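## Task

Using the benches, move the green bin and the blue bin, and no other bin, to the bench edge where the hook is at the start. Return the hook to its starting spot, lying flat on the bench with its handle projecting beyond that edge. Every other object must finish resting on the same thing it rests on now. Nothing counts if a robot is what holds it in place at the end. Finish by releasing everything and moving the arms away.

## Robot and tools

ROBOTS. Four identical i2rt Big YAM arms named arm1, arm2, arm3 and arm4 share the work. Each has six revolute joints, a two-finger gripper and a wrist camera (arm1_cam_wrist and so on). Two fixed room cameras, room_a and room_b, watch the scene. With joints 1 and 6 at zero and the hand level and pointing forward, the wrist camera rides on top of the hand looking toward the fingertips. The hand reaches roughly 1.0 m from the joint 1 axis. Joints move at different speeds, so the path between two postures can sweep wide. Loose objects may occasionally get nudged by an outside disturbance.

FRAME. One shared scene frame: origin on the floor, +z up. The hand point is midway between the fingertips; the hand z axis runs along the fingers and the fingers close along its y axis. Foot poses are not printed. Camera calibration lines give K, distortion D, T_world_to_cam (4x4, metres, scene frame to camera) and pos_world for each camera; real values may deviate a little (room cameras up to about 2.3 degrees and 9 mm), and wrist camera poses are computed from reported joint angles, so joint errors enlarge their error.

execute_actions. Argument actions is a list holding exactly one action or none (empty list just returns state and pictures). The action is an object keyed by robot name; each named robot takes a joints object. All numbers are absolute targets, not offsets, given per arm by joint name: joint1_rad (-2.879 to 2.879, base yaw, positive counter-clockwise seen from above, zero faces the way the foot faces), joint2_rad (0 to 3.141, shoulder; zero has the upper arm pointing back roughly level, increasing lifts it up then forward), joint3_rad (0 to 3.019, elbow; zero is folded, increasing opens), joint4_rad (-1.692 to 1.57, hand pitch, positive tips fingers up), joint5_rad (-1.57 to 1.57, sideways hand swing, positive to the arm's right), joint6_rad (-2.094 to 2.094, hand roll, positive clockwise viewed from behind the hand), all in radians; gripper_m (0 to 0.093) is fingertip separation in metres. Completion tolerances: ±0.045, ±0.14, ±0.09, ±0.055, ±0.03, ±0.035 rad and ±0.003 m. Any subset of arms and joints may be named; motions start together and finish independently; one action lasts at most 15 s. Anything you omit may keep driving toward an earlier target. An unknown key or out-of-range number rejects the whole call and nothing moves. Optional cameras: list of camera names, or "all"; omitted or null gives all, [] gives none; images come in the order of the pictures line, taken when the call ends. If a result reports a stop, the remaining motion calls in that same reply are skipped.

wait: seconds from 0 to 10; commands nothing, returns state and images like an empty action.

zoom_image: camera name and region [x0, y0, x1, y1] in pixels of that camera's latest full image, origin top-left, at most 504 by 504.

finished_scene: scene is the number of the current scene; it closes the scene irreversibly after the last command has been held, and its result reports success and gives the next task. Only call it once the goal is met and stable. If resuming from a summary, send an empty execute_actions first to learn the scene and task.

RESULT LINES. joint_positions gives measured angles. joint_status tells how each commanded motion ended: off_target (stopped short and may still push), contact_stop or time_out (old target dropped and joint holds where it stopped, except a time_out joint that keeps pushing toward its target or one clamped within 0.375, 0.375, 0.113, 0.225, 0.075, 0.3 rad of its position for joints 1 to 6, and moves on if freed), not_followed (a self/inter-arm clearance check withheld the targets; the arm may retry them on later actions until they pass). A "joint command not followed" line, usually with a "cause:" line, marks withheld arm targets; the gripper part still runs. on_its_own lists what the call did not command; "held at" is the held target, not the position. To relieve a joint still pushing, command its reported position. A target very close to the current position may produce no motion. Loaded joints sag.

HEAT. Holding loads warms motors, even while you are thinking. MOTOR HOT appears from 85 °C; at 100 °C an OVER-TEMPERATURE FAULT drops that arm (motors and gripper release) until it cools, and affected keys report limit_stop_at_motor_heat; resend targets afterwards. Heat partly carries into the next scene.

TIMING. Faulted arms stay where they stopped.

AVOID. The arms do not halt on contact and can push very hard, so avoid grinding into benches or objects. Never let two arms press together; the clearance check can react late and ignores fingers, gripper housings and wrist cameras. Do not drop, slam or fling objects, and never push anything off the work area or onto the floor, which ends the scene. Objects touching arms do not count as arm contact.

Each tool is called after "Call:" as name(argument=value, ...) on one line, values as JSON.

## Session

Call:
execute_actions(actions=[])

Scene clock: 0.00 s.
arm1.joint_positions: joint1_rad=-0.136 joint2_rad=+0.390 joint3_rad=+1.594 joint4_rad=-1.341 joint5_rad=+0.075 joint6_rad=-0.201 gripper_m=+0.094
arm1.joint_status: not commanded
arm1.hand: x=-0.4473 y=-1.1192 z=+1.4584 quat_wxyz=(-0.531, +0.563, -0.501, -0.389) (m; scene frame)
arm2.joint_positions: joint1_rad=+0.880 joint2_rad=+0.304 joint3_rad=+1.319 joint4_rad=-1.323 joint5_rad=+0.127 joint6_rad=-0.086 gripper_m=+0.095
arm2.joint_status: not commanded
arm2.hand: x=+0.4031 y=-1.0834 z=+1.3127 quat_wxyz=(-0.317, +0.729, -0.342, -0.502) (m; scene frame)
arm3.joint_positions: joint1_rad=-0.199 joint2_rad=+0.549 joint3_rad=+1.525 joint4_rad=-1.400 joint5_rad=+0.067 joint6_rad=+0.363 gripper_m=+0.095
arm3.joint_status: not commanded
arm3.hand: x=-0.5027 y=+1.0331 z=+1.3582 quat_wxyz=(-0.366, -0.774, -0.331, +0.397) (m; scene frame)
arm4.joint_positions: joint1_rad=-0.112 joint2_rad=+0.259 joint3_rad=+1.373 joint4_rad=-1.218 joint5_rad=-0.097 joint6_rad=+0.289 gripper_m=+0.095
arm4.joint_status: not commanded
arm4.hand: x=+0.4316 y=+1.1086 z=+1.3725 quat_wxyz=(-0.510, -0.623, -0.396, +0.442) (m; scene frame)
pictures: arm1_cam_wrist, arm2_cam_wrist, arm3_cam_wrist, arm4_cam_wrist, room_a, room_b
camera_calibration (this result's frames):
arm1_cam_wrist: T_world_to_cam=[[0.978065, -0.0797041, 0.192448, 0.0661338], [0.0839157, -0.694839, -0.714252, 0.306142], [0.190649, 0.714735, -0.67291, 1.99073], [0, 0, 0, 1]] pos_world=[-0.469906, -1.20486, 1.54552]
arm2_cam_wrist: T_world_to_cam=[[0.809781, 0.574107, 0.121064, 0.134926], [0.524741, -0.616328, -0.587185, -0.103175], [-0.262492, 0.539018, -0.800348, 1.86273], [0, 0, 0, 1]] pos_world=[0.433832, -1.1451, 1.41392]
arm3_cam_wrist: T_world_to_cam=[[-0.800079, 0.51864, -0.301473, -0.53476], [0.599234, 0.667372, -0.442191, 0.215149], [-0.0281429, -0.53444, -0.844738, 1.80977], [0, 0, 0, 1]] pos_world=[-0.505843, 1.10098, 1.4627]
arm4_cam_wrist: T_world_to_cam=[[-0.94541, 0.1538, -0.287306, 0.627446], [0.320026, 0.604548, -0.729456, 0.197551], [0.0614999, -0.78158, -0.620766, 1.8163], [0, 0, 0, 1]] pos_world=[0.41827, 1.20366, 1.45187]
Images, in order (width x height): arm1_cam_wrist 616x616, arm2_cam_wrist 616x616, arm3_cam_wrist 616x616, arm4_cam_wrist 616x616, room_a 896x504, room_b 896x504.

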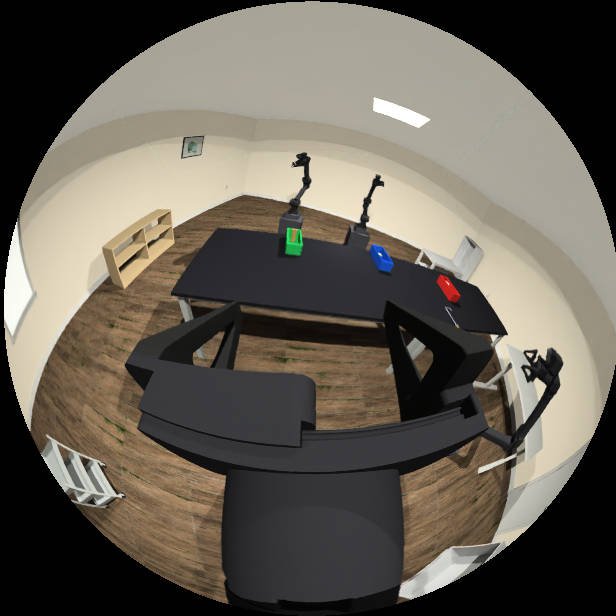

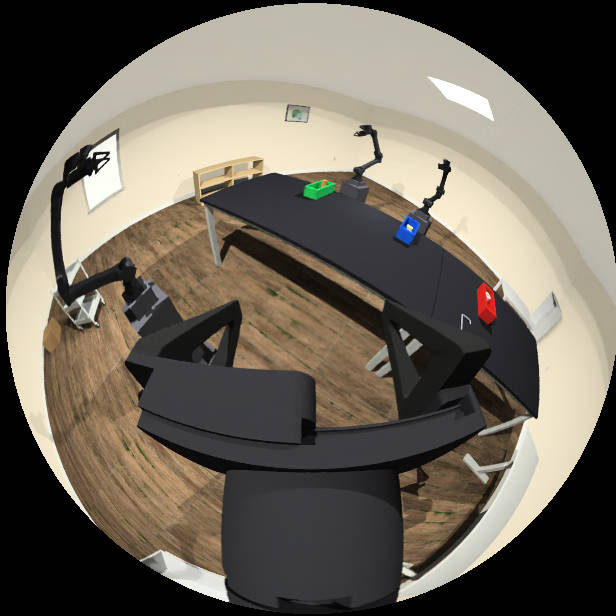

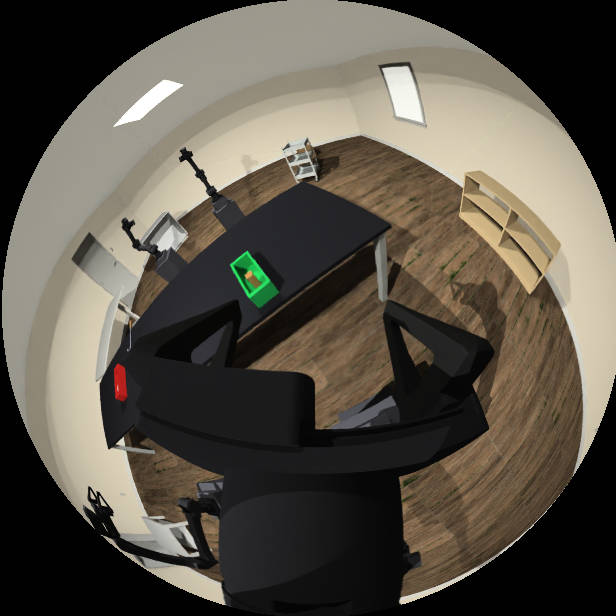

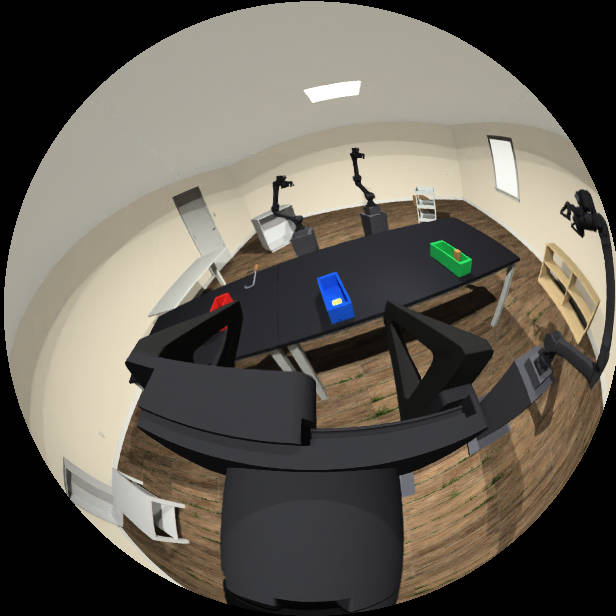

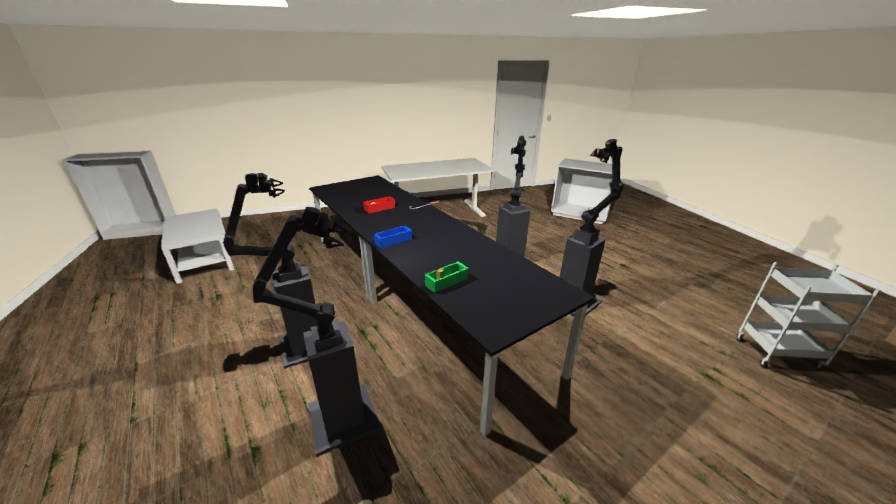

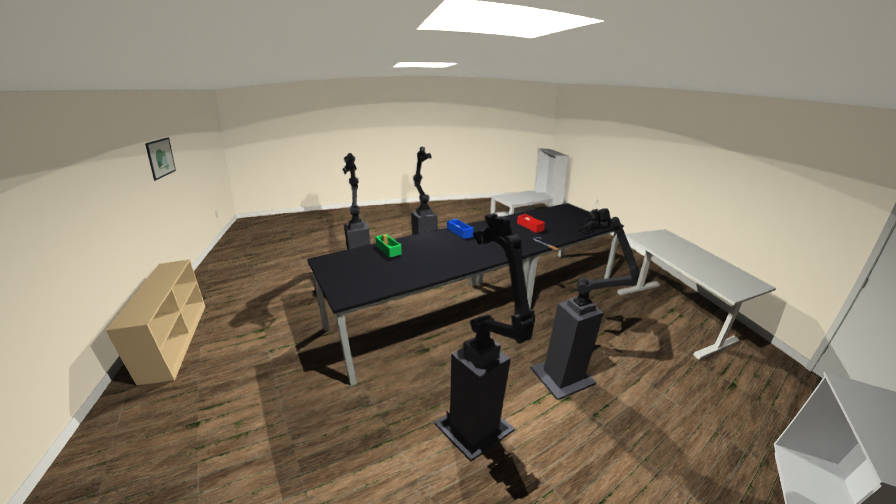

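Call:
execute_actions(actions=[{"arm3":{"joints":{"joint1_rad":0.22,"joint2_rad":1.4,"joint3_rad":0.79,"joint4_rad":0.84,"joint5_rad":0.05,"joint6_rad":0,"gripper_m":0.05}},"arm4":{"joints":{"joint1_rad":0.03,"joint2_rad":1.4,"joint3_rad":0.79,"joint4_rad":0.84,"joint5_rad":-0.08,"joint6_rad":0,"gripper_m":0.05}},"arm2":{"joints":{"joint1_rad":-0.585,"joint2_rad":1.8,"joint3_rad":1.56,"joint4_rad":0.86,"joint5_rad":-0.72,"joint6_rad":0}},"arm1":{"joints":{"joint1_rad":-0.1,"joint2_rad":1.8,"joint3_rad":2.07,"joint4_rad":0.65,"joint5_rad":-0.83,"joint6_rad":0}}}], cameras=[])

Call:
execute_actions(actions=[{"arm3":{"joints":{"joint2_rad":1.9,"joint3_rad":0.88}},"arm4":{"joints":{"joint2_rad":1.91,"joint3_rad":0.88}},"arm2":{"joints":{"joint2_rad":2.33}}}], cameras=["arm2_cam_wrist","arm3_cam_wrist","arm4_cam_wrist"])

Scene clock: 3.80 s.
arm1.joint_positions: joint1_rad=-0.107 joint2_rad=+1.790 joint3_rad=+2.038 joint4_rad=+0.638 joint5_rad=-0.827 joint6_rad=-0.009 gripper_m=+0.094
arm1.joint_status: all done
arm1.hand: x=-0.5946 y=-0.5360 z=+1.5248 quat_wxyz=(-0.515, +0.484, +0.055, -0.705) (m; scene frame)
arm2.joint_positions: joint1_rad=-0.587 joint2_rad=+1.805 joint3_rad=+1.537 joint4_rad=+0.836 joint5_rad=-0.718 joint6_rad=-0.005 gripper_m=+0.095
arm2.joint_status: all done
arm2.hand: x=+0.8753 y=-0.5916 z=+1.2448 quat_wxyz=(-0.691, +0.458, -0.293, -0.477) (m; scene frame)
arm3.joint_positions: joint1_rad=+0.223 joint2_rad=+1.393 joint3_rad=+0.773 joint4_rad=+0.814 joint5_rad=+0.051 joint6_rad=+0.016 gripper_m=+0.050
arm3.joint_status: all done
arm3.hand: x=-0.3982 y=+0.6182 z=+1.0978 quat_wxyz=(-0.560, -0.454, -0.445, +0.531) (m; scene frame)
arm4.joint_positions: joint1_rad=+0.028 joint2_rad=+1.392 joint3_rad=+0.770 joint4_rad=+0.822 joint5_rad=-0.084 joint6_rad=+0.018 gripper_m=+0.050
arm4.joint_status: all done
arm4.hand: x=+0.3877 y=+0.6216 z=+1.1097 quat_wxyz=(-0.542, -0.446, -0.443, +0.558) (m; scene frame)
pictures: none
No camera images: the call's "cameras" was empty. Leave "cameras" out to get every camera's image.

Scene clock: 5.33 s.
arm1.joint_positions: joint1_rad=-0.107 joint2_rad=+1.790 joint3_rad=+2.038 joint4_rad=+0.638 joint5_rad=-0.827 joint6_rad=-0.009 gripper_m=+0.094
arm1.joint_status: not commanded
arm1.hand: x=-0.5946 y=-0.5360 z=+1.5248 quat_wxyz=(-0.515, +0.484, +0.055, -0.705) (m; scene frame)
arm2.joint_positions: joint1_rad=-0.587 joint2_rad=+2.330 joint3_rad=+1.535 joint4_rad=+0.851 joint5_rad=-0.718 joint6_rad=-0.005 gripper_m=+0.095
arm2.joint_status: all done
arm2.hand: x=+0.9333 y=-0.5276 z=+0.8505 quat_wxyz=(-0.532, +0.486, -0.491, -0.489) (m; scene frame)
arm3.joint_positions: joint1_rad=+0.223 joint2_rad=+1.904 joint3_rad=+0.865 joint4_rad=+0.828 joint5_rad=+0.051 joint6_rad=+0.016 gripper_m=+0.050
arm3.joint_status: all done
arm3.hand: x=-0.3906 y=+0.5488 z=+0.8421 quat_wxyz=(-0.452, -0.549, -0.552, +0.436) (m; scene frame)
arm4.joint_positions: joint1_rad=+0.028 joint2_rad=+1.917 joint3_rad=+0.870 joint4_rad=+0.834 joint5_rad=-0.084 joint6_rad=+0.018 gripper_m=+0.050
arm4.joint_status: all done
arm4.hand: x=+0.3772 y=+0.5461 z=+0.8502 quat_wxyz=(-0.448, -0.560, -0.535, +0.447) (m; scene frame)
pictures: arm2_cam_wrist, arm3_cam_wrist, arm4_cam_wrist
camera_calibration (this result's frames):
arm2_cam_wrist: T_world_to_cam=[[0.9983, -0.0391953, 0.0431261, -0.990781], [0.0140754, -0.555947, -0.831098, 0.4057], [0.056551, 0.830293, -0.554451, 0.979263], [0, 0, 0, 1]] pos_world=[0.928008, -0.626361, 0.922859]
arm3_cam_wrist: T_world_to_cam=[[-0.999858, -0.0101254, -0.0134511, -0.379865], [0.0013228, 0.749226, -0.662313, 0.149797], [0.0167841, -0.662237, -0.749106, 1.12528], [0, 0, 0, 1]] pos_world=[-0.398896, 0.629124, 0.937057]
arm4_cam_wrist: T_world_to_cam=[[-0.999501, 0.0137965, -0.0284264, 0.389224], [0.0295362, 0.72756, -0.685408, 0.179004], [0.0112256, -0.685906, -0.727604, 1.11334], [0, 0, 0, 1]] pos_world=[0.371245, 0.628037, 0.943822]
Images, in order (width x height): arm2_cam_wrist 616x616, arm3_cam_wrist 616x616, arm4_cam_wrist 616x616.

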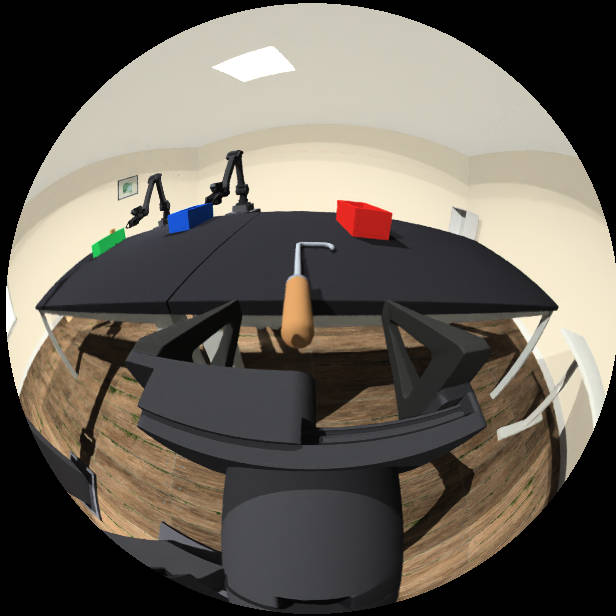

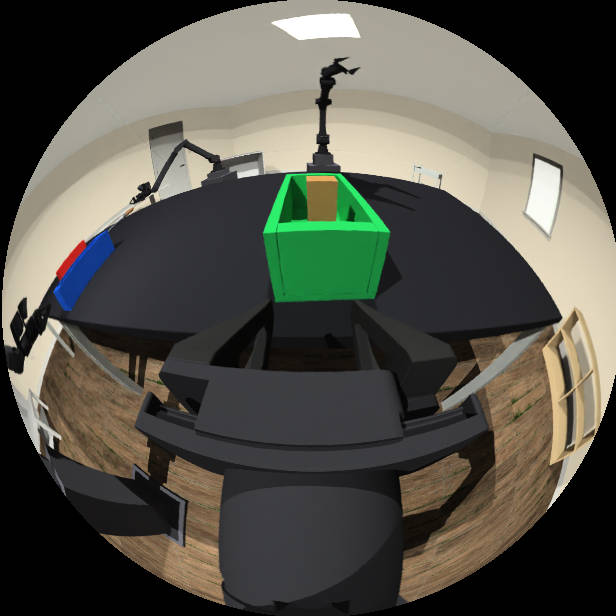

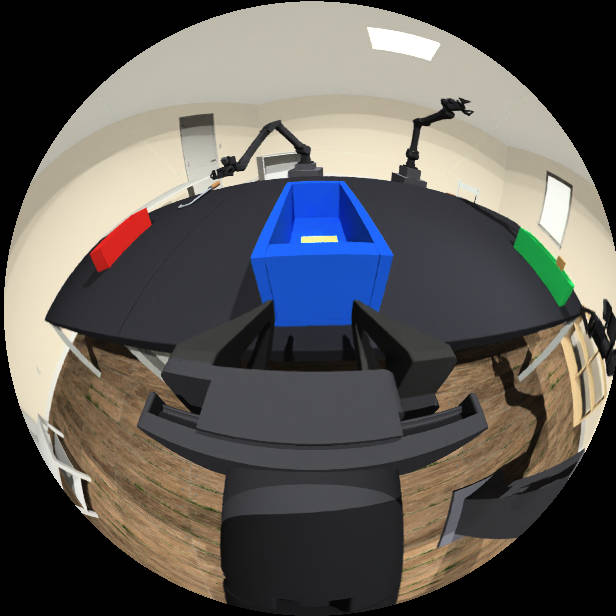

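Call:
execute_actions(actions=[{"arm3":{"joints":{"joint1_rad":0.195,"joint5_rad":0.02,"joint2_rad":2.03,"joint3_rad":1.04,"joint4_rad":0.77}},"arm4":{"joints":{"joint2_rad":2.05,"joint3_rad":1.04,"joint4_rad":0.78}},"arm2":{"joints":{"joint1_rad":-0.5,"joint2_rad":2.42,"joint3_rad":1.84,"joint4_rad":0.71,"joint5_rad":-0.635}}}], cameras=[])

Call:
execute_actions(actions=[{"arm3":{"joints":{"joint2_rad":2.15,"joint3_rad":1.25,"joint4_rad":0.68}},"arm4":{"joints":{"joint1_rad":0.04,"joint2_rad":2.165,"joint3_rad":1.25,"joint4_rad":0.69}},"arm2":{"joints":{"joint2_rad":2.52}}}], cameras=["arm2_cam_wrist","arm3_cam_wrist","arm4_cam_wrist"])

Scene clock: 7.00 s.
arm1.joint_positions: joint1_rad=-0.107 joint2_rad=+1.790 joint3_rad=+2.038 joint4_rad=+0.638 joint5_rad=-0.827 joint6_rad=-0.009 gripper_m=+0.094
arm1.joint_status: not commanded
arm1.hand: x=-0.5946 y=-0.5360 z=+1.5248 quat_wxyz=(-0.515, +0.484, +0.055, -0.705) (m; scene frame)
arm2.joint_positions: joint1_rad=-0.491 joint2_rad=+2.419 joint3_rad=+1.802 joint4_rad=+0.726 joint5_rad=-0.637 joint6_rad=-0.005 gripper_m=+0.095
arm2.joint_status: all done
arm2.hand: x=+0.9212 y=-0.4368 z=+0.8855 quat_wxyz=(-0.546, +0.485, -0.468, -0.497) (m; scene frame)
arm3.joint_positions: joint1_rad=+0.197 joint2_rad=+2.007 joint3_rad=+1.009 joint4_rad=+0.787 joint5_rad=+0.023 joint6_rad=+0.016 gripper_m=+0.050
arm3.joint_status: all done
arm3.hand: x=-0.4005 y=+0.5013 z=+0.8289 quat_wxyz=(-0.454, -0.550, -0.551, +0.434) (m; scene frame)
arm4.joint_positions: joint1_rad=+0.028 joint2_rad=+2.036 joint3_rad=+1.014 joint4_rad=+0.790 joint5_rad=-0.084 joint6_rad=+0.017 gripper_m=+0.050
arm4.joint_status: all done
arm4.hand: x=+0.3722 y=+0.5007 z=+0.8255 quat_wxyz=(-0.443, -0.565, -0.539, +0.441) (m; scene frame)
pictures: none
No camera images: the call's "cameras" was empty. Leave "cameras" out to get every camera's image.

Scene clock: 8.00 s.
arm1.joint_positions: joint1_rad=-0.107 joint2_rad=+1.790 joint3_rad=+2.038 joint4_rad=+0.638 joint5_rad=-0.827 joint6_rad=-0.009 gripper_m=+0.094
arm1.joint_status: not commanded
arm1.hand: x=-0.5946 y=-0.5360 z=+1.5248 quat_wxyz=(-0.515, +0.484, +0.055, -0.705) (m; scene frame)
arm2.joint_positions: joint1_rad=-0.491 joint2_rad=+2.525 joint3_rad=+1.806 joint4_rad=+0.723 joint5_rad=-0.637 joint6_rad=-0.005 gripper_m=+0.095
arm2.joint_status: all done
arm2.hand: x=+0.9185 y=-0.4392 z=+0.7970 quat_wxyz=(-0.511, +0.491, -0.506, -0.493) (m; scene frame)
arm3.joint_positions: joint1_rad=+0.197 joint2_rad=+2.135 joint3_rad=+1.211 joint4_rad=+0.695 joint5_rad=+0.021 joint6_rad=+0.015 gripper_m=+0.050
arm3.joint_status: all done
arm3.hand: x=-0.3973 y=+0.4411 z=+0.8100 quat_wxyz=(-0.449, -0.553, -0.555, +0.429) (m; scene frame)
arm4.joint_positions: joint1_rad=+0.033 joint2_rad=+2.156 joint3_rad=+1.218 joint4_rad=+0.699 joint5_rad=-0.083 joint6_rad=+0.017 gripper_m=+0.050
arm4.joint_status: all done
arm4.hand: x=+0.3686 y=+0.4392 z=+0.8128 quat_wxyz=(-0.442, -0.565, -0.541, +0.438) (m; scene frame)
pictures: arm2_cam_wrist, arm3_cam_wrist, arm4_cam_wrist
camera_calibration (this result's frames):
arm2_cam_wrist: T_world_to_cam=[[0.999699, -0.0230398, 0.00845221, -0.936828], [-0.00667125, -0.586569, -0.809872, 0.399291], [0.0236171, 0.809572, -0.586546, 0.923723], [0, 0, 0, 1]] pos_world=[0.917394, -0.535192, 0.873098]
arm3_cam_wrist: T_world_to_cam=[[-0.999742, -0.0128066, -0.0187553, -0.382592], [0.0024159, 0.761183, -0.648533, 0.193303], [0.0225817, -0.648411, -0.760956, 1.0358], [0, 0, 0, 1]] pos_world=[-0.40635, 0.519585, 0.906386]
arm4_cam_wrist: T_world_to_cam=[[-0.99948, 0.0112883, -0.0302138, 0.383605], [0.028552, 0.745389, -0.666018, 0.208135], [0.0150029, -0.666534, -0.745324, 1.01735], [0, 0, 0, 1]] pos_world=[0.3622, 0.518627, 0.908468]
Images, in order (width x height): arm2_cam_wrist 616x616, arm3_cam_wrist 616x616, arm4_cam_wrist 616x616.

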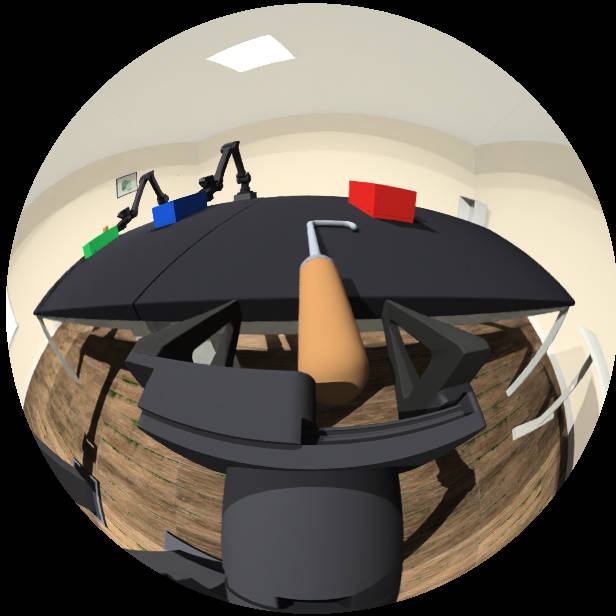

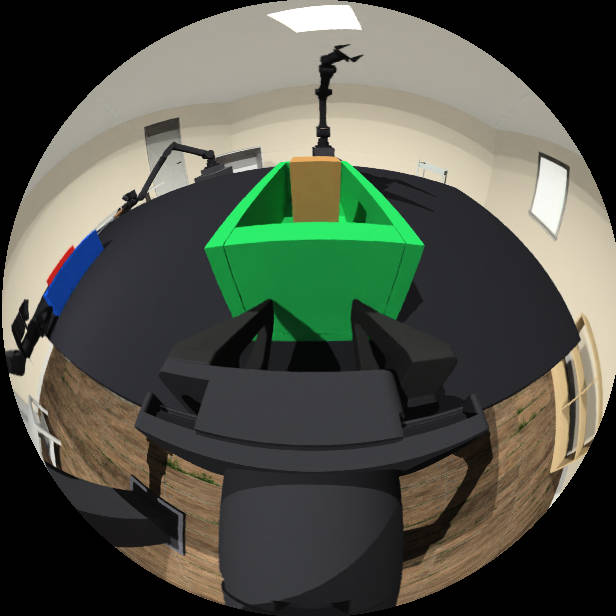

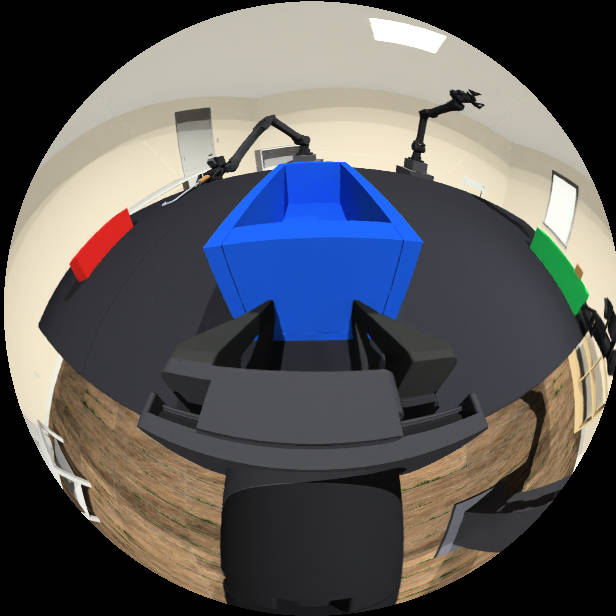

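Call:
execute_actions(actions=[{"arm3":{"joints":{"joint2_rad":2.28,"joint3_rad":1.52,"joint4_rad":0.55}},"arm2":{"joints":{"joint1_rad":-0.52,"joint2_rad":2.545,"joint5_rad":-0.69}}}], cameras=[])

Call:
execute_actions(actions=[{"arm3":{"joints":{"joint1_rad":0.185,"joint2_rad":2.46,"joint3_rad":1.88,"joint4_rad":0.37}},"arm2":{"joints":{"gripper_m":0}}}], cameras=["arm2_cam_wrist"])

Call:
execute_actions(actions=[{"arm3":{"joints":{"joint2_rad":2.65,"joint3_rad":2.28,"joint4_rad":0.17}},"arm2":{"joints":{"joint2_rad":2.33,"joint3_rad":1.74}}}], cameras=["arm2_cam_wrist"])

Scene clock: 9.50 s.
arm1.joint_positions: joint1_rad=-0.107 joint2_rad=+1.790 joint3_rad=+2.038 joint4_rad=+0.638 joint5_rad=-0.827 joint6_rad=-0.009 gripper_m=+0.094
arm1.joint_status: not commanded
arm1.hand: x=-0.5946 y=-0.5360 z=+1.5248 quat_wxyz=(-0.515, +0.484, +0.055, -0.705) (m; scene frame)
arm2.joint_positions: joint1_rad=-0.514 joint2_rad=+2.525 joint3_rad=+1.806 joint4_rad=+0.723 joint5_rad=-0.687 joint6_rad=-0.005 gripper_m=+0.095
arm2.joint_status: all done
arm2.hand: x=+0.9270 y=-0.4496 z=+0.7969 quat_wxyz=(-0.504, +0.498, -0.499, -0.500) (m; scene frame)
arm3.joint_positions: joint1_rad=+0.197 joint2_rad=+2.264 joint3_rad=+1.481 joint4_rad=+0.565 joint5_rad=+0.021 joint6_rad=+0.015 gripper_m=+0.050
arm3.joint_status: all done
arm3.hand: x=-0.3940 y=+0.3657 z=+0.8118 quat_wxyz=(-0.452, -0.551, -0.553, +0.432) (m; scene frame)
arm4.joint_positions: joint1_rad=+0.033 joint2_rad=+2.156 joint3_rad=+1.218 joint4_rad=+0.699 joint5_rad=-0.083 joint6_rad=+0.017 gripper_m=+0.050
arm4.joint_status: not commanded
arm4.hand: x=+0.3686 y=+0.4392 z=+0.8128 quat_wxyz=(-0.442, -0.565, -0.541, +0.438) (m; scene frame)
pictures: none
No camera images: the call's "cameras" was empty. Leave "cameras" out to get every camera's image.

Scene clock: 10.63 s.
arm1.joint_positions: joint1_rad=-0.107 joint2_rad=+1.790 joint3_rad=+2.038 joint4_rad=+0.638 joint5_rad=-0.827 joint6_rad=-0.009 gripper_m=+0.094
arm1.joint_status: not commanded
arm1.hand: x=-0.5946 y=-0.5360 z=+1.5248 quat_wxyz=(-0.515, +0.484, +0.055, -0.705) (m; scene frame)
arm2.joint_positions: joint1_rad=-0.514 joint2_rad=+2.525 joint3_rad=+1.806 joint4_rad=+0.723 joint5_rad=-0.689 joint6_rad=-0.005 gripper_m=+0.029
arm2.joint_status: gripper_m off_target (ended at +0.029, target +0.000)
arm2.hand: x=+0.9266 y=-0.4496 z=+0.7969 quat_wxyz=(-0.503, +0.498, -0.498, -0.500) (m; scene frame)
arm3.joint_positions: joint1_rad=+0.192 joint2_rad=+2.434 joint3_rad=+1.836 joint4_rad=+0.385 joint5_rad=+0.023 joint6_rad=+0.006 gripper_m=+0.050
arm3.joint_status: all done
arm3.hand: x=-0.3948 y=+0.2826 z=+0.8145 quat_wxyz=(-0.450, -0.549, -0.553, +0.437) (m; scene frame)
arm4.joint_positions: joint1_rad=+0.033 joint2_rad=+2.156 joint3_rad=+1.218 joint4_rad=+0.699 joint5_rad=-0.083 joint6_rad=+0.017 gripper_m=+0.050
arm4.joint_status: not commanded
arm4.hand: x=+0.3686 y=+0.4392 z=+0.8128 quat_wxyz=(-0.442, -0.565, -0.541, +0.438) (m; scene frame)
pictures: arm2_cam_wrist
camera_calibration (this result's frames):
arm2_cam_wrist: T_world_to_cam=[[0.999944, 0.00594815, 0.00873088, -0.932497], [0.0105601, -0.586509, -0.809874, 0.377185], [0.000303484, 0.809921, -0.586539, 0.9537], [0, 0, 0, 1]] pos_world=[0.928172, -0.545653, 0.872996]
Images, in order (width x height): arm2_cam_wrist 616x616.

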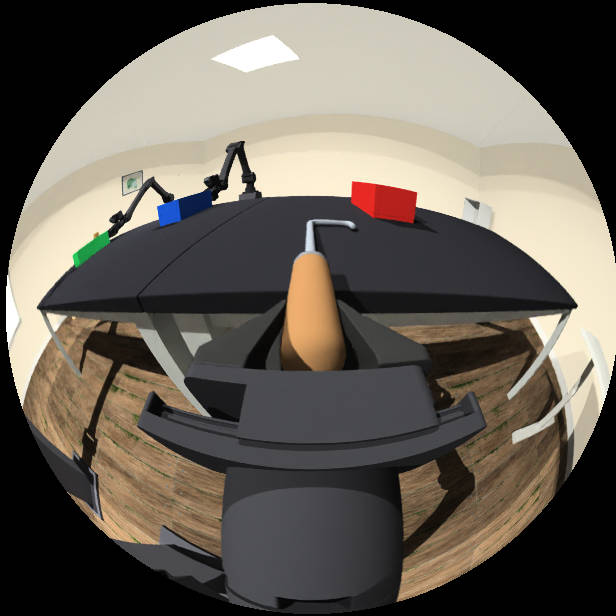

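Scene clock: 11.80 s.
arm1.joint_positions: joint1_rad=-0.107 joint2_rad=+1.790 joint3_rad=+2.038 joint4_rad=+0.638 joint5_rad=-0.827 joint6_rad=-0.009 gripper_m=+0.094
arm1.joint_status: not commanded
arm1.hand: x=-0.5946 y=-0.5360 z=+1.5248 quat_wxyz=(-0.515, +0.484, +0.055, -0.705) (m; scene frame)
arm2.joint_positions: joint1_rad=-0.514 joint2_rad=+2.359 joint3_rad=+1.718 joint4_rad=+0.700 joint5_rad=-0.689 joint6_rad=-0.004 gripper_m=+0.029
arm2.joint_status: all done
arm2.hand: x=+0.9185 y=-0.4603 z=+0.8866 quat_wxyz=(-0.522, +0.495, -0.480, -0.502) (m; scene frame)
arm3.joint_positions: joint1_rad=+0.192 joint2_rad=+2.622 joint3_rad=+2.232 joint4_rad=+0.185 joint5_rad=+0.023 joint6_rad=+0.000 gripper_m=+0.050
arm3.joint_status: all done
arm3.hand: x=-0.3925 y=+0.2141 z=+0.8204 quat_wxyz=(-0.451, -0.545, -0.552, +0.440) (m; scene frame)
arm4.joint_positions: joint1_rad=+0.033 joint2_rad=+2.156 joint3_rad=+1.218 joint4_rad=+0.699 joint5_rad=-0.083 joint6_rad=+0.017 gripper_m=+0.050
arm4.joint_status: not commanded
arm4.hand: x=+0.3686 y=+0.4392 z=+0.8128 quat_wxyz=(-0.442, -0.565, -0.541, +0.438) (m; scene frame)
pictures: arm2_cam_wrist
camera_calibration (this result's frames):
arm2_cam_wrist: T_world_to_cam=[[0.999101, 0.00382095, 0.0422278, -0.955099], [0.037318, -0.552036, -0.832985, 0.455399], [0.0201285, 0.833811, -0.551683, 0.976834], [0, 0, 0, 1]] pos_world=[0.917583, -0.559449, 0.958575]
Images, in order (width x height): arm2_cam_wrist 616x616.

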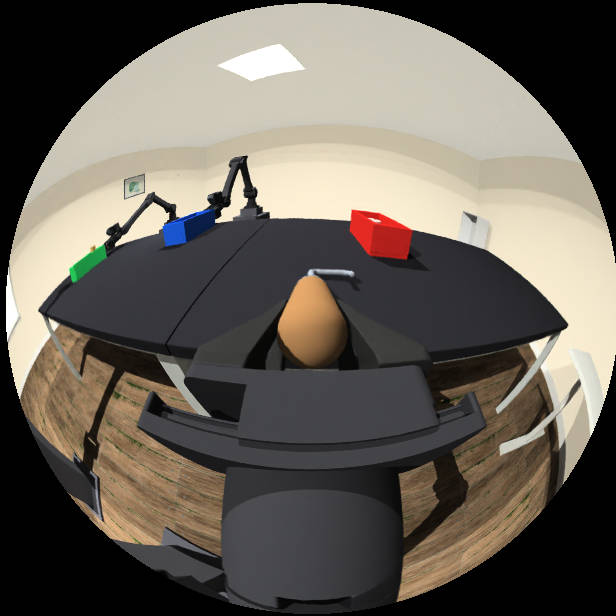

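Call:
execute_actions(actions=[{"arm3":{"joints":{"joint2_rad":2.3,"joint3_rad":1.88,"joint4_rad":0.37}},"arm2":{"joints":{"joint1_rad":0.1,"joint5_rad":-0.3}}}], cameras=[])

Call:
execute_actions(actions=[{"arm3":{"joints":{"joint2_rad":1,"joint3_rad":1,"joint4_rad":0}},"arm2":{"joints":{"joint1_rad":0.83,"joint5_rad":0.535}}}], cameras=[])

Call:
execute_actions(actions=[{"arm4":{"joints":{"joint1_rad":0.055,"joint2_rad":2.295,"joint3_rad":1.52,"joint4_rad":0.56}},"arm2":{"joints":{"joint2_rad":2.475,"joint4_rad":0.79}}}], cameras=["arm2_cam_wrist"])

Scene clock: 14.37 s.
arm1.joint_positions: joint1_rad=-0.107 joint2_rad=+1.790 joint3_rad=+2.038 joint4_rad=+0.638 joint5_rad=-0.827 joint6_rad=-0.009 gripper_m=+0.094
arm1.joint_status: not commanded
arm1.hand: x=-0.5946 y=-0.5360 z=+1.5248 quat_wxyz=(-0.515, +0.484, +0.055, -0.705) (m; scene frame)
arm2.joint_positions: joint1_rad=+0.104 joint2_rad=+2.359 joint3_rad=+1.718 joint4_rad=+0.698 joint5_rad=-0.301 joint6_rad=+0.003 gripper_m=+0.029
arm2.joint_status: all done
arm2.hand: x=+0.4738 y=-0.3008 z=+0.8909 quat_wxyz=(-0.456, +0.539, -0.424, -0.567) (m; scene frame)
arm3.joint_positions: joint1_rad=+0.192 joint2_rad=+2.269 joint3_rad=+1.882 joint4_rad=+0.356 joint5_rad=+0.023 joint6_rad=+0.000 gripper_m=+0.050
arm3.joint_status: all done
arm3.hand: x=-0.3966 y=+0.2752 z=+0.9813 quat_wxyz=(-0.498, -0.506, -0.510, +0.485) (m; scene frame)
arm4.joint_positions: joint1_rad=+0.033 joint2_rad=+2.156 joint3_rad=+1.218 joint4_rad=+0.699 joint5_rad=-0.083 joint6_rad=+0.017 gripper_m=+0.050
arm4.joint_status: not commanded
arm4.hand: x=+0.3686 y=+0.4392 z=+0.8128 quat_wxyz=(-0.442, -0.565, -0.541, +0.438) (m; scene frame)
pictures: none
No camera images: the call's "cameras" was empty. Leave "cameras" out to get every camera's image.

Scene clock: 16.60 s.
arm1.joint_positions: joint1_rad=-0.107 joint2_rad=+1.790 joint3_rad=+2.038 joint4_rad=+0.638 joint5_rad=-0.827 joint6_rad=-0.009 gripper_m=+0.094
arm1.joint_status: not commanded
arm1.hand: x=-0.5946 y=-0.5360 z=+1.5248 quat_wxyz=(-0.515, +0.484, +0.055, -0.705) (m; scene frame)
arm2.joint_positions: joint1_rad=+0.834 joint2_rad=+2.359 joint3_rad=+1.718 joint4_rad=+0.698 joint5_rad=+0.535 joint6_rad=+0.003 gripper_m=+0.029
arm2.joint_status: all done
arm2.hand: x=+0.0008 y=-0.4441 z=+0.8917 quat_wxyz=(-0.472, +0.506, -0.466, -0.552) (m; scene frame)
arm3.joint_positions: joint1_rad=+0.192 joint2_rad=+1.001 joint3_rad=+1.005 joint4_rad=+0.015 joint5_rad=+0.023 joint6_rad=+0.000 gripper_m=+0.050
arm3.joint_status: all done
arm3.hand: x=-0.4156 y=+0.6883 z=+1.2491 quat_wxyz=(-0.511, -0.494, -0.497, +0.497) (m; scene frame)
arm4.joint_positions: joint1_rad=+0.033 joint2_rad=+2.156 joint3_rad=+1.218 joint4_rad=+0.699 joint5_rad=-0.083 joint6_rad=+0.017 gripper_m=+0.050
arm4.joint_status: not commanded
arm4.hand: x=+0.3686 y=+0.4392 z=+0.8128 quat_wxyz=(-0.442, -0.565, -0.541, +0.438) (m; scene frame)
pictures: none
No camera images: the call's "cameras" was empty. Leave "cameras" out to get every camera's image.

Scene clock: 17.67 s.
arm1.joint_positions: joint1_rad=-0.107 joint2_rad=+1.790 joint3_rad=+2.038 joint4_rad=+0.638 joint5_rad=-0.827 joint6_rad=-0.009 gripper_m=+0.094
arm1.joint_status: not commanded
arm1.hand: x=-0.5946 y=-0.5360 z=+1.5248 quat_wxyz=(-0.515, +0.484, +0.055, -0.705) (m; scene frame)
arm2.joint_positions: joint1_rad=+0.834 joint2_rad=+2.480 joint3_rad=+1.718 joint4_rad=+0.768 joint5_rad=+0.534 joint6_rad=-0.003 gripper_m=+0.029
arm2.joint_status: all done
arm2.hand: x=+0.0035 y=-0.4481 z=+0.8050 quat_wxyz=(-0.470, +0.526, -0.468, -0.533) (m; scene frame)
arm3.joint_positions: joint1_rad=+0.192 joint2_rad=+1.001 joint3_rad=+1.005 joint4_rad=+0.015 joint5_rad=+0.023 joint6_rad=+0.000 gripper_m=+0.050
arm3.joint_status: not commanded
arm3.hand: x=-0.4156 y=+0.6883 z=+1.2491 quat_wxyz=(-0.511, -0.494, -0.497, +0.497) (m; scene frame)
arm4.joint_positions: joint1_rad=+0.050 joint2_rad=+2.282 joint3_rad=+1.488 joint4_rad=+0.570 joint5_rad=-0.082 joint6_rad=+0.014 gripper_m=+0.050
arm4.joint_status: all done
arm4.hand: x=+0.3754 y=+0.3627 z=+0.8173 quat_wxyz=(-0.449, -0.556, -0.544, +0.440) (m; scene frame)
pictures: arm2_cam_wrist
camera_calibration (this result's frames):
arm2_cam_wrist: T_world_to_cam=[[0.991467, 0.130349, 0.00136947, 0.0521275], [0.0773118, -0.579528, -0.811277, 0.398413], [-0.104956, 0.80446, -0.584661, 0.953846], [0, 0, 0, 1]] pos_world=[0.0176269, -0.543235, 0.880828]
Images, in order (width x height): arm2_cam_wrist 616x616.

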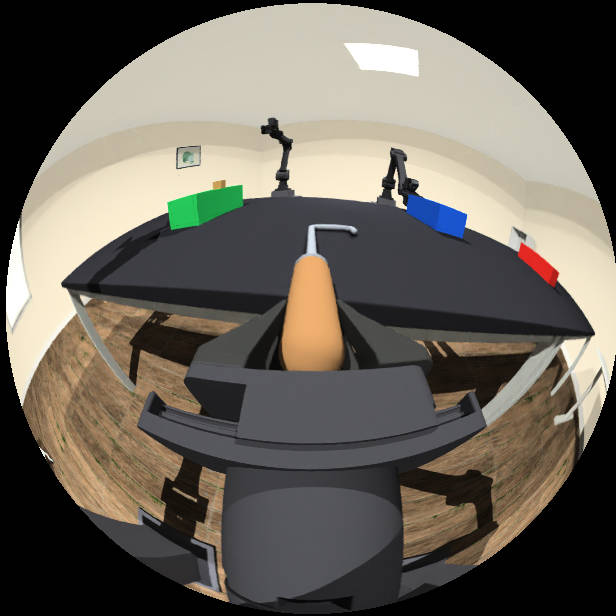

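Call:
execute_actions(actions=[{"arm4":{"joints":{"joint1_rad":0.062,"joint2_rad":2.475,"joint3_rad":1.88,"joint4_rad":0.37,"joint5_rad":-0.06}},"arm2":{"joints":{"gripper_m":0.093}}}], cameras=[])

Call:
execute_actions(actions=[{"arm4":{"joints":{"joint2_rad":2.665,"joint3_rad":2.28,"joint4_rad":0.17}},"arm2":{"joints":{"joint2_rad":2.25}}}], cameras=[])

Call:
execute_actions(actions=[{"arm4":{"joints":{"joint2_rad":2.3,"joint3_rad":1.88,"joint4_rad":0.37}},"arm2":{"joints":{"joint1_rad":0.2,"joint2_rad":1.9}},"arm1":{"joints":{"joint1_rad":-0.55,"joint2_rad":2.25,"joint3_rad":1.99,"joint4_rad":0.67}}}], cameras=[])

Call:
execute_actions(actions=[{"arm4":{"joints":{"joint2_rad":1.4,"joint3_rad":1.4,"joint4_rad":0}},"arm1":{"joints":{"joint1_rad":-0.82,"joint2_rad":2.52}}}], cameras=["arm1_cam_wrist"])

Scene clock: 19.23 s.
arm1.joint_positions: joint1_rad=-0.107 joint2_rad=+1.790 joint3_rad=+2.038 joint4_rad=+0.638 joint5_rad=-0.827 joint6_rad=-0.009 gripper_m=+0.094
arm1.joint_status: not commanded
arm1.hand: x=-0.5946 y=-0.5360 z=+1.5248 quat_wxyz=(-0.515, +0.484, +0.055, -0.705) (m; scene frame)
arm2.joint_positions: joint1_rad=+0.834 joint2_rad=+2.480 joint3_rad=+1.718 joint4_rad=+0.768 joint5_rad=+0.534 joint6_rad=-0.003 gripper_m=+0.093
arm2.joint_status: all done
arm2.hand: x=+0.0035 y=-0.4481 z=+0.8050 quat_wxyz=(-0.470, +0.526, -0.468, -0.533) (m; scene frame)
arm3.joint_positions: joint1_rad=+0.192 joint2_rad=+1.001 joint3_rad=+1.005 joint4_rad=+0.015 joint5_rad=+0.023 joint6_rad=+0.000 gripper_m=+0.050
arm3.joint_status: not commanded
arm3.hand: x=-0.4156 y=+0.6883 z=+1.2491 quat_wxyz=(-0.511, -0.494, -0.497, +0.497) (m; scene frame)
arm4.joint_positions: joint1_rad=+0.055 joint2_rad=+2.454 joint3_rad=+1.841 joint4_rad=+0.380 joint5_rad=-0.062 joint6_rad=+0.003 gripper_m=+0.050
arm4.joint_status: all done
arm4.hand: x=+0.3700 y=+0.2816 z=+0.8142 quat_wxyz=(-0.440, -0.558, -0.545, +0.444) (m; scene frame)
pictures: none
No camera images: the call's "cameras" was empty. Leave "cameras" out to get every camera's image.

Scene clock: 20.60 s.
arm1.joint_positions: joint1_rad=-0.107 joint2_rad=+1.790 joint3_rad=+2.038 joint4_rad=+0.638 joint5_rad=-0.827 joint6_rad=-0.009 gripper_m=+0.094
arm1.joint_status: not commanded
arm1.hand: x=-0.5946 y=-0.5360 z=+1.5248 quat_wxyz=(-0.515, +0.484, +0.055, -0.705) (m; scene frame)
arm2.joint_positions: joint1_rad=+0.834 joint2_rad=+2.242 joint3_rad=+1.723 joint4_rad=+0.780 joint5_rad=+0.534 joint6_rad=-0.003 gripper_m=+0.093
arm2.joint_status: all done
arm2.hand: x=+0.0069 y=-0.4519 z=+1.0111 quat_wxyz=(-0.483, +0.433, -0.447, -0.617) (m; scene frame)
arm3.joint_positions: joint1_rad=+0.192 joint2_rad=+1.001 joint3_rad=+1.005 joint4_rad=+0.015 joint5_rad=+0.023 joint6_rad=+0.000 gripper_m=+0.050
arm3.joint_status: not commanded
arm3.hand: x=-0.4156 y=+0.6883 z=+1.2491 quat_wxyz=(-0.511, -0.494, -0.497, +0.497) (m; scene frame)
arm4.joint_positions: joint1_rad=+0.056 joint2_rad=+2.643 joint3_rad=+2.238 joint4_rad=+0.180 joint5_rad=-0.060 joint6_rad=-0.008 gripper_m=+0.050
arm4.joint_status: all done
arm4.hand: x=+0.3648 y=+0.2135 z=+0.8193 quat_wxyz=(-0.439, -0.554, -0.547, +0.449) (m; scene frame)
pictures: none
No camera images: the call's "cameras" was empty. Leave "cameras" out to get every camera's image.

Scene clock: 22.37 s.
arm1.joint_positions: joint1_rad=-0.542 joint2_rad=+2.238 joint3_rad=+1.959 joint4_rad=+0.665 joint5_rad=-0.829 joint6_rad=-0.008 gripper_m=+0.094
arm1.joint_status: all done
arm1.hand: x=-0.2253 y=-0.3670 z=+1.1508 quat_wxyz=(-0.519, +0.559, -0.246, -0.598) (m; scene frame)
arm2.joint_positions: joint1_rad=+0.209 joint2_rad=+1.897 joint3_rad=+1.728 joint4_rad=+0.782 joint5_rad=+0.536 joint6_rad=-0.003 gripper_m=+0.093
arm2.joint_status: all done
arm2.hand: x=+0.5256 y=-0.4177 z=+1.2860 quat_wxyz=(-0.683, +0.154, -0.479, -0.529) (m; scene frame)
arm3.joint_positions: joint1_rad=+0.192 joint2_rad=+1.001 joint3_rad=+1.005 joint4_rad=+0.015 joint5_rad=+0.023 joint6_rad=+0.000 gripper_m=+0.050
arm3.joint_status: not commanded
arm3.hand: x=-0.4156 y=+0.6883 z=+1.2491 quat_wxyz=(-0.511, -0.494, -0.497, +0.497) (m; scene frame)
arm4.joint_positions: joint1_rad=+0.056 joint2_rad=+2.275 joint3_rad=+1.878 joint4_rad=+0.364 joint5_rad=-0.060 joint6_rad=-0.008 gripper_m=+0.050
arm4.joint_status: all done
arm4.hand: x=+0.3714 y=+0.2760 z=+0.9917 quat_wxyz=(-0.486, -0.506, -0.505, +0.503) (m; scene frame)
pictures: none
No camera images: the call's "cameras" was empty. Leave "cameras" out to get every camera's image.

Scene clock: 24.20 s.
arm1.joint_positions: joint1_rad=-0.812 joint2_rad=+2.521 joint3_rad=+1.965 joint4_rad=+0.665 joint5_rad=-0.829 joint6_rad=-0.008 gripper_m=+0.094
arm1.joint_status: all done
arm1.hand: x=+0.0069 y=-0.4373 z=+0.9130 quat_wxyz=(-0.506, +0.532, -0.424, -0.530) (m; scene frame)
arm2.joint_positions: joint1_rad=+0.209 joint2_rad=+1.897 joint3_rad=+1.728 joint4_rad=+0.782 joint5_rad=+0.536 joint6_rad=-0.003 gripper_m=+0.093
arm2.joint_status: not commanded
arm2.hand: x=+0.5256 y=-0.4177 z=+1.2860 quat_wxyz=(-0.683, +0.154, -0.479, -0.529) (m; scene frame)
arm3.joint_positions: joint1_rad=+0.192 joint2_rad=+1.001 joint3_rad=+1.005 joint4_rad=+0.015 joint5_rad=+0.023 joint6_rad=+0.000 gripper_m=+0.050
arm3.joint_status: not commanded
arm3.hand: x=-0.4156 y=+0.6883 z=+1.2491 quat_wxyz=(-0.511, -0.494, -0.497, +0.497) (m; scene frame)
arm4.joint_positions: joint1_rad=+0.056 joint2_rad=+1.394 joint3_rad=+1.395 joint4_rad=+0.010 joint5_rad=-0.060 joint6_rad=-0.008 gripper_m=+0.050
arm4.joint_status: all done
arm4.hand: x=+0.3952 y=+0.5456 z=+1.2868 quat_wxyz=(-0.496, -0.494, -0.495, +0.515) (m; scene frame)
pictures: arm1_cam_wrist
camera_calibration (this result's frames):
arm1_cam_wrist: T_world_to_cam=[[0.990489, 0.118317, 0.0702386, -0.0207146], [0.121116, -0.507467, -0.853117, 0.560755], [-0.0652942, 0.853509, -0.516971, 0.969782], [0, 0, 0, 1]] pos_world=[0.0159226, -0.540702, 0.981193]
Images, in order (width x height): arm1_cam_wrist 616x616.

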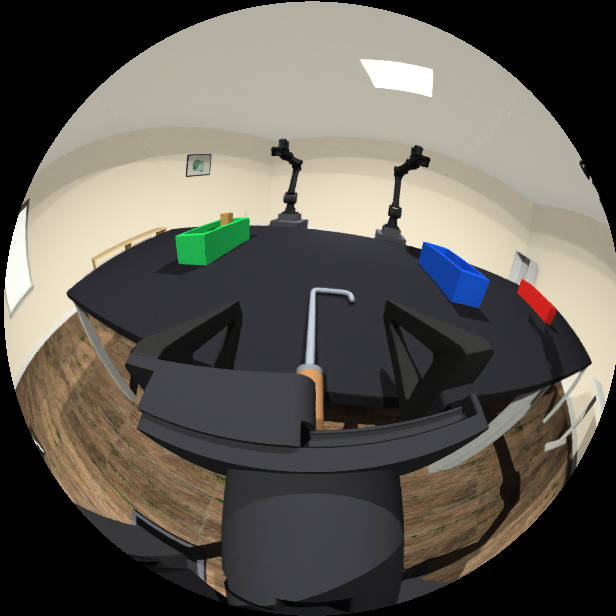

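Call:
execute_actions(actions=[{"arm1":{"joints":{"joint1_rad":-0.83,"joint2_rad":2.675,"joint3_rad":2.05,"joint5_rad":-0.81}}}], cameras=["arm1_cam_wrist"])

Scene clock: 25.57 s.
arm1.joint_positions: joint1_rad=-0.822 joint2_rad=+2.693 joint3_rad=+2.016 joint4_rad=+0.665 joint5_rad=-0.812 joint6_rad=-0.008 gripper_m=+0.094
arm1.joint_status: all done
arm1.hand: x=+0.0156 y=-0.4436 z=+0.7897 quat_wxyz=(-0.471, +0.528, -0.475, -0.524) (m; scene frame)
arm2.joint_positions: joint1_rad=+0.209 joint2_rad=+1.897 joint3_rad=+1.728 joint4_rad=+0.782 joint5_rad=+0.536 joint6_rad=-0.003 gripper_m=+0.093
arm2.joint_status: not commanded
arm2.hand: x=+0.5256 y=-0.4177 z=+1.2860 quat_wxyz=(-0.683, +0.154, -0.479, -0.529) (m; scene frame)
arm3.joint_positions: joint1_rad=+0.192 joint2_rad=+1.001 joint3_rad=+1.005 joint4_rad=+0.015 joint5_rad=+0.023 joint6_rad=+0.000 gripper_m=+0.050
arm3.joint_status: not commanded
arm3.hand: x=-0.4156 y=+0.6883 z=+1.2491 quat_wxyz=(-0.511, -0.494, -0.497, +0.497) (m; scene frame)
arm4.joint_positions: joint1_rad=+0.056 joint2_rad=+1.394 joint3_rad=+1.395 joint4_rad=+0.010 joint5_rad=-0.060 joint6_rad=-0.008 gripper_m=+0.050
arm4.joint_status: not commanded
arm4.hand: x=+0.3952 y=+0.5456 z=+1.2868 quat_wxyz=(-0.496, -0.494, -0.495, +0.515) (m; scene frame)
pictures: arm1_cam_wrist
camera_calibration (this result's frames):
arm1_cam_wrist: T_world_to_cam=[[0.995417, 0.0938267, -0.0185045, 0.0392139], [0.0402814, -0.586841, -0.8087, 0.382265], [-0.0867368, 0.804248, -0.587931, 0.946554], [0, 0, 0, 1]] pos_world=[0.0276687, -0.540614, 0.866371]
Images, in order (width x height): arm1_cam_wrist 616x616.

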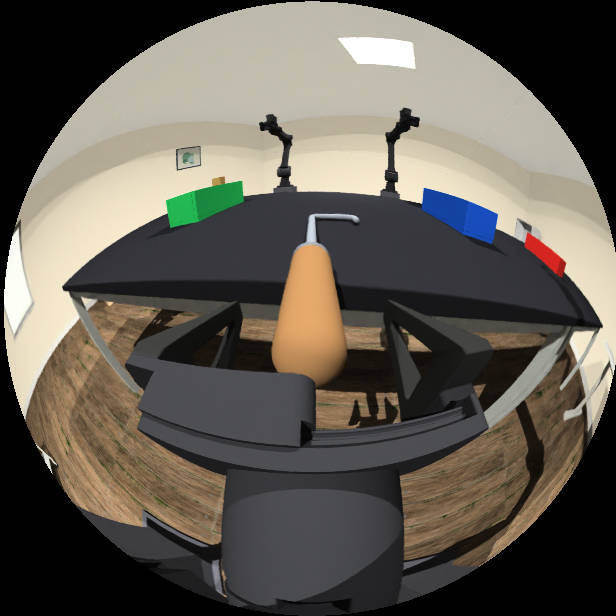

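Call:
execute_actions(actions=[{"arm1":{"joints":{"joint4_rad":0.71,"gripper_m":0.05}}}], cameras=[])

Call:
execute_actions(actions=[{"arm1":{"joints":{"gripper_m":0}}}], cameras=[])

Call:
execute_actions(actions=[{"arm1":{"joints":{"joint2_rad":2.42,"joint3_rad":1.85,"joint4_rad":0.62}}}], cameras=[])

Call:
execute_actions(actions=[{"arm1":{"joints":{"joint1_rad":-0.55,"joint2_rad":2.09,"joint3_rad":1.3,"joint4_rad":0.6,"joint5_rad":-0.35}}}], cameras=[])

Call:
execute_actions(actions=[{"arm1":{"joints":{"joint1_rad":-0.2,"joint2_rad":1.93,"joint3_rad":1.07,"joint4_rad":0.51,"joint5_rad":0}}}], cameras=["arm1_cam_wrist"])

Scene clock: 27.87 s.
arm1.joint_positions: joint1_rad=-0.822 joint2_rad=+2.693 joint3_rad=+2.016 joint4_rad=+0.685 joint5_rad=-0.812 joint6_rad=-0.008 gripper_m=+0.050
arm1.joint_status: all done
arm1.hand: x=+0.0156 y=-0.4436 z=+0.7936 quat_wxyz=(-0.478, +0.528, -0.468, -0.524) (m; scene frame)
arm2.joint_positions: joint1_rad=+0.209 joint2_rad=+1.897 joint3_rad=+1.728 joint4_rad=+0.782 joint5_rad=+0.536 joint6_rad=-0.003 gripper_m=+0.093
arm2.joint_status: not commanded
arm2.hand: x=+0.5256 y=-0.4177 z=+1.2860 quat_wxyz=(-0.683, +0.154, -0.479, -0.529) (m; scene frame)
arm3.joint_positions: joint1_rad=+0.192 joint2_rad=+1.001 joint3_rad=+1.005 joint4_rad=+0.015 joint5_rad=+0.023 joint6_rad=+0.000 gripper_m=+0.050
arm3.joint_status: not commanded
arm3.hand: x=-0.4156 y=+0.6883 z=+1.2491 quat_wxyz=(-0.511, -0.494, -0.497, +0.497) (m; scene frame)
arm4.joint_positions: joint1_rad=+0.056 joint2_rad=+1.394 joint3_rad=+1.395 joint4_rad=+0.010 joint5_rad=-0.060 joint6_rad=-0.008 gripper_m=+0.050
arm4.joint_status: not commanded
arm4.hand: x=+0.3952 y=+0.5456 z=+1.2868 quat_wxyz=(-0.496, -0.494, -0.495, +0.515) (m; scene frame)
pictures: none
No camera images: the call's "cameras" was empty. Leave "cameras" out to get every camera's image.

Scene clock: 28.47 s.
arm1.joint_positions: joint1_rad=-0.822 joint2_rad=+2.693 joint3_rad=+2.016 joint4_rad=+0.686 joint5_rad=-0.812 joint6_rad=-0.008 gripper_m=+0.028
arm1.joint_status: gripper_m off_target (ended at +0.028, target +0.000)
arm1.hand: x=+0.0156 y=-0.4436 z=+0.7937 quat_wxyz=(-0.478, +0.528, -0.468, -0.524) (m; scene frame)
arm2.joint_positions: joint1_rad=+0.209 joint2_rad=+1.897 joint3_rad=+1.728 joint4_rad=+0.782 joint5_rad=+0.536 joint6_rad=-0.003 gripper_m=+0.093
arm2.joint_status: not commanded
arm2.hand: x=+0.5256 y=-0.4177 z=+1.2860 quat_wxyz=(-0.683, +0.154, -0.479, -0.529) (m; scene frame)
arm3.joint_positions: joint1_rad=+0.192 joint2_rad=+1.001 joint3_rad=+1.005 joint4_rad=+0.015 joint5_rad=+0.023 joint6_rad=+0.000 gripper_m=+0.050
arm3.joint_status: not commanded
arm3.hand: x=-0.4156 y=+0.6883 z=+1.2491 quat_wxyz=(-0.511, -0.494, -0.497, +0.497) (m; scene frame)
arm4.joint_positions: joint1_rad=+0.056 joint2_rad=+1.394 joint3_rad=+1.395 joint4_rad=+0.010 joint5_rad=-0.060 joint6_rad=-0.008 gripper_m=+0.050
arm4.joint_status: not commanded
arm4.hand: x=+0.3952 y=+0.5456 z=+1.2868 quat_wxyz=(-0.496, -0.494, -0.495, +0.515) (m; scene frame)
pictures: none
No camera images: the call's "cameras" was empty. Leave "cameras" out to get every camera's image.

Scene clock: 29.70 s.
arm1.joint_positions: joint1_rad=-0.822 joint2_rad=+2.451 joint3_rad=+1.837 joint4_rad=+0.608 joint5_rad=-0.808 joint6_rad=-0.007 gripper_m=+0.028
arm1.joint_status: all done
arm1.hand: x=+0.0030 y=-0.4596 z=+0.8967 quat_wxyz=(-0.474, +0.527, -0.474, -0.523) (m; scene frame)
arm2.joint_positions: joint1_rad=+0.209 joint2_rad=+1.897 joint3_rad=+1.728 joint4_rad=+0.782 joint5_rad=+0.536 joint6_rad=-0.003 gripper_m=+0.093
arm2.joint_status: not commanded
arm2.hand: x=+0.5256 y=-0.4177 z=+1.2860 quat_wxyz=(-0.683, +0.154, -0.479, -0.529) (m; scene frame)
arm3.joint_positions: joint1_rad=+0.192 joint2_rad=+1.001 joint3_rad=+1.005 joint4_rad=+0.015 joint5_rad=+0.023 joint6_rad=+0.000 gripper_m=+0.050
arm3.joint_status: not commanded
arm3.hand: x=-0.4156 y=+0.6883 z=+1.2491 quat_wxyz=(-0.511, -0.494, -0.497, +0.497) (m; scene frame)
arm4.joint_positions: joint1_rad=+0.056 joint2_rad=+1.394 joint3_rad=+1.395 joint4_rad=+0.010 joint5_rad=-0.060 joint6_rad=-0.008 gripper_m=+0.050
arm4.joint_status: not commanded
arm4.hand: x=+0.3952 y=+0.5456 z=+1.2868 quat_wxyz=(-0.496, -0.494, -0.495, +0.515) (m; scene frame)
pictures: none
No camera images: the call's "cameras" was empty. Leave "cameras" out to get every camera's image.

Scene clock: 31.20 s.
arm1.joint_positions: joint1_rad=-0.555 joint2_rad=+2.099 joint3_rad=+1.296 joint4_rad=+0.586 joint5_rad=-0.352 joint6_rad=-0.007 gripper_m=+0.028
arm1.joint_status: all done
arm1.hand: x=-0.1895 y=-0.4772 z=+0.8956 quat_wxyz=(-0.449, +0.506, -0.587, -0.444) (m; scene frame)
arm2.joint_positions: joint1_rad=+0.209 joint2_rad=+1.897 joint3_rad=+1.728 joint4_rad=+0.782 joint5_rad=+0.536 joint6_rad=-0.003 gripper_m=+0.093
arm2.joint_status: not commanded
arm2.hand: x=+0.5256 y=-0.4177 z=+1.2860 quat_wxyz=(-0.683, +0.154, -0.479, -0.529) (m; scene frame)
arm3.joint_positions: joint1_rad=+0.192 joint2_rad=+1.001 joint3_rad=+1.005 joint4_rad=+0.015 joint5_rad=+0.023 joint6_rad=+0.000 gripper_m=+0.050
arm3.joint_status: not commanded
arm3.hand: x=-0.4156 y=+0.6883 z=+1.2491 quat_wxyz=(-0.511, -0.494, -0.497, +0.497) (m; scene frame)
arm4.joint_positions: joint1_rad=+0.056 joint2_rad=+1.394 joint3_rad=+1.395 joint4_rad=+0.010 joint5_rad=-0.060 joint6_rad=-0.008 gripper_m=+0.050
arm4.joint_status: not commanded
arm4.hand: x=+0.3952 y=+0.5456 z=+1.2868 quat_wxyz=(-0.496, -0.494, -0.495, +0.515) (m; scene frame)
pictures: none
No camera images: the call's "cameras" was empty. Leave "cameras" out to get every camera's image.

Scene clock: 32.60 s.
arm1.joint_positions: joint1_rad=-0.192 joint2_rad=+1.928 joint3_rad=+1.081 joint4_rad=+0.529 joint5_rad=-0.007 joint6_rad=-0.008 gripper_m=+0.028
arm1.joint_status: all done
arm1.hand: x=-0.4100 y=-0.4935 z=+0.8964 quat_wxyz=(-0.429, +0.555, -0.590, -0.399) (m; scene frame)
arm2.joint_positions: joint1_rad=+0.209 joint2_rad=+1.897 joint3_rad=+1.728 joint4_rad=+0.782 joint5_rad=+0.536 joint6_rad=-0.003 gripper_m=+0.093
arm2.joint_status: not commanded
arm2.hand: x=+0.5256 y=-0.4177 z=+1.2860 quat_wxyz=(-0.683, +0.154, -0.479, -0.529) (m; scene frame)
arm3.joint_positions: joint1_rad=+0.192 joint2_rad=+1.001 joint3_rad=+1.005 joint4_rad=+0.015 joint5_rad=+0.023 joint6_rad=+0.000 gripper_m=+0.050
arm3.joint_status: not commanded
arm3.hand: x=-0.4156 y=+0.6883 z=+1.2491 quat_wxyz=(-0.511, -0.494, -0.497, +0.497) (m; scene frame)
arm4.joint_positions: joint1_rad=+0.056 joint2_rad=+1.394 joint3_rad=+1.395 joint4_rad=+0.010 joint5_rad=-0.060 joint6_rad=-0.008 gripper_m=+0.050
arm4.joint_status: not commanded
arm4.hand: x=+0.3952 y=+0.5456 z=+1.2868 quat_wxyz=(-0.496, -0.494, -0.495, +0.515) (m; scene frame)
pictures: arm1_cam_wrist
camera_calibration (this result's frames):
arm1_cam_wrist: T_world_to_cam=[[0.996516, -0.08304, -0.0077922, 0.373137], [-0.0715709, -0.803415, -0.591102, 0.108633], [0.0428247, 0.5896, -0.806559, 1.15568], [0, 0, 0, 1]] pos_world=[-0.413554, -0.563129, 0.999247]
Images, in order (width x height): arm1_cam_wrist 616x616.

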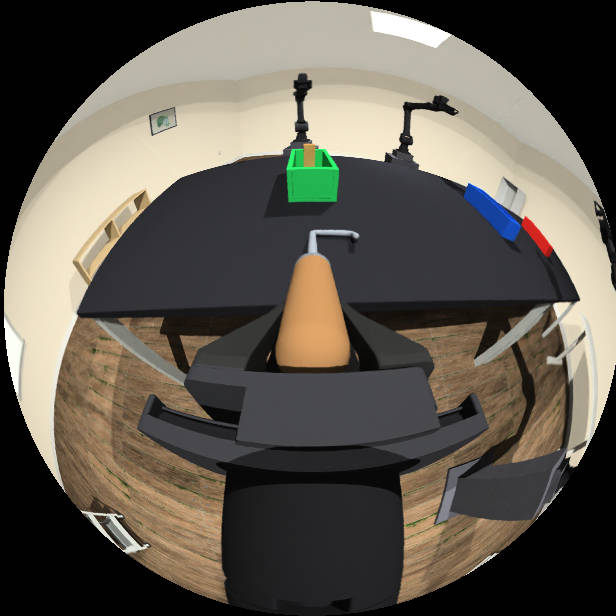

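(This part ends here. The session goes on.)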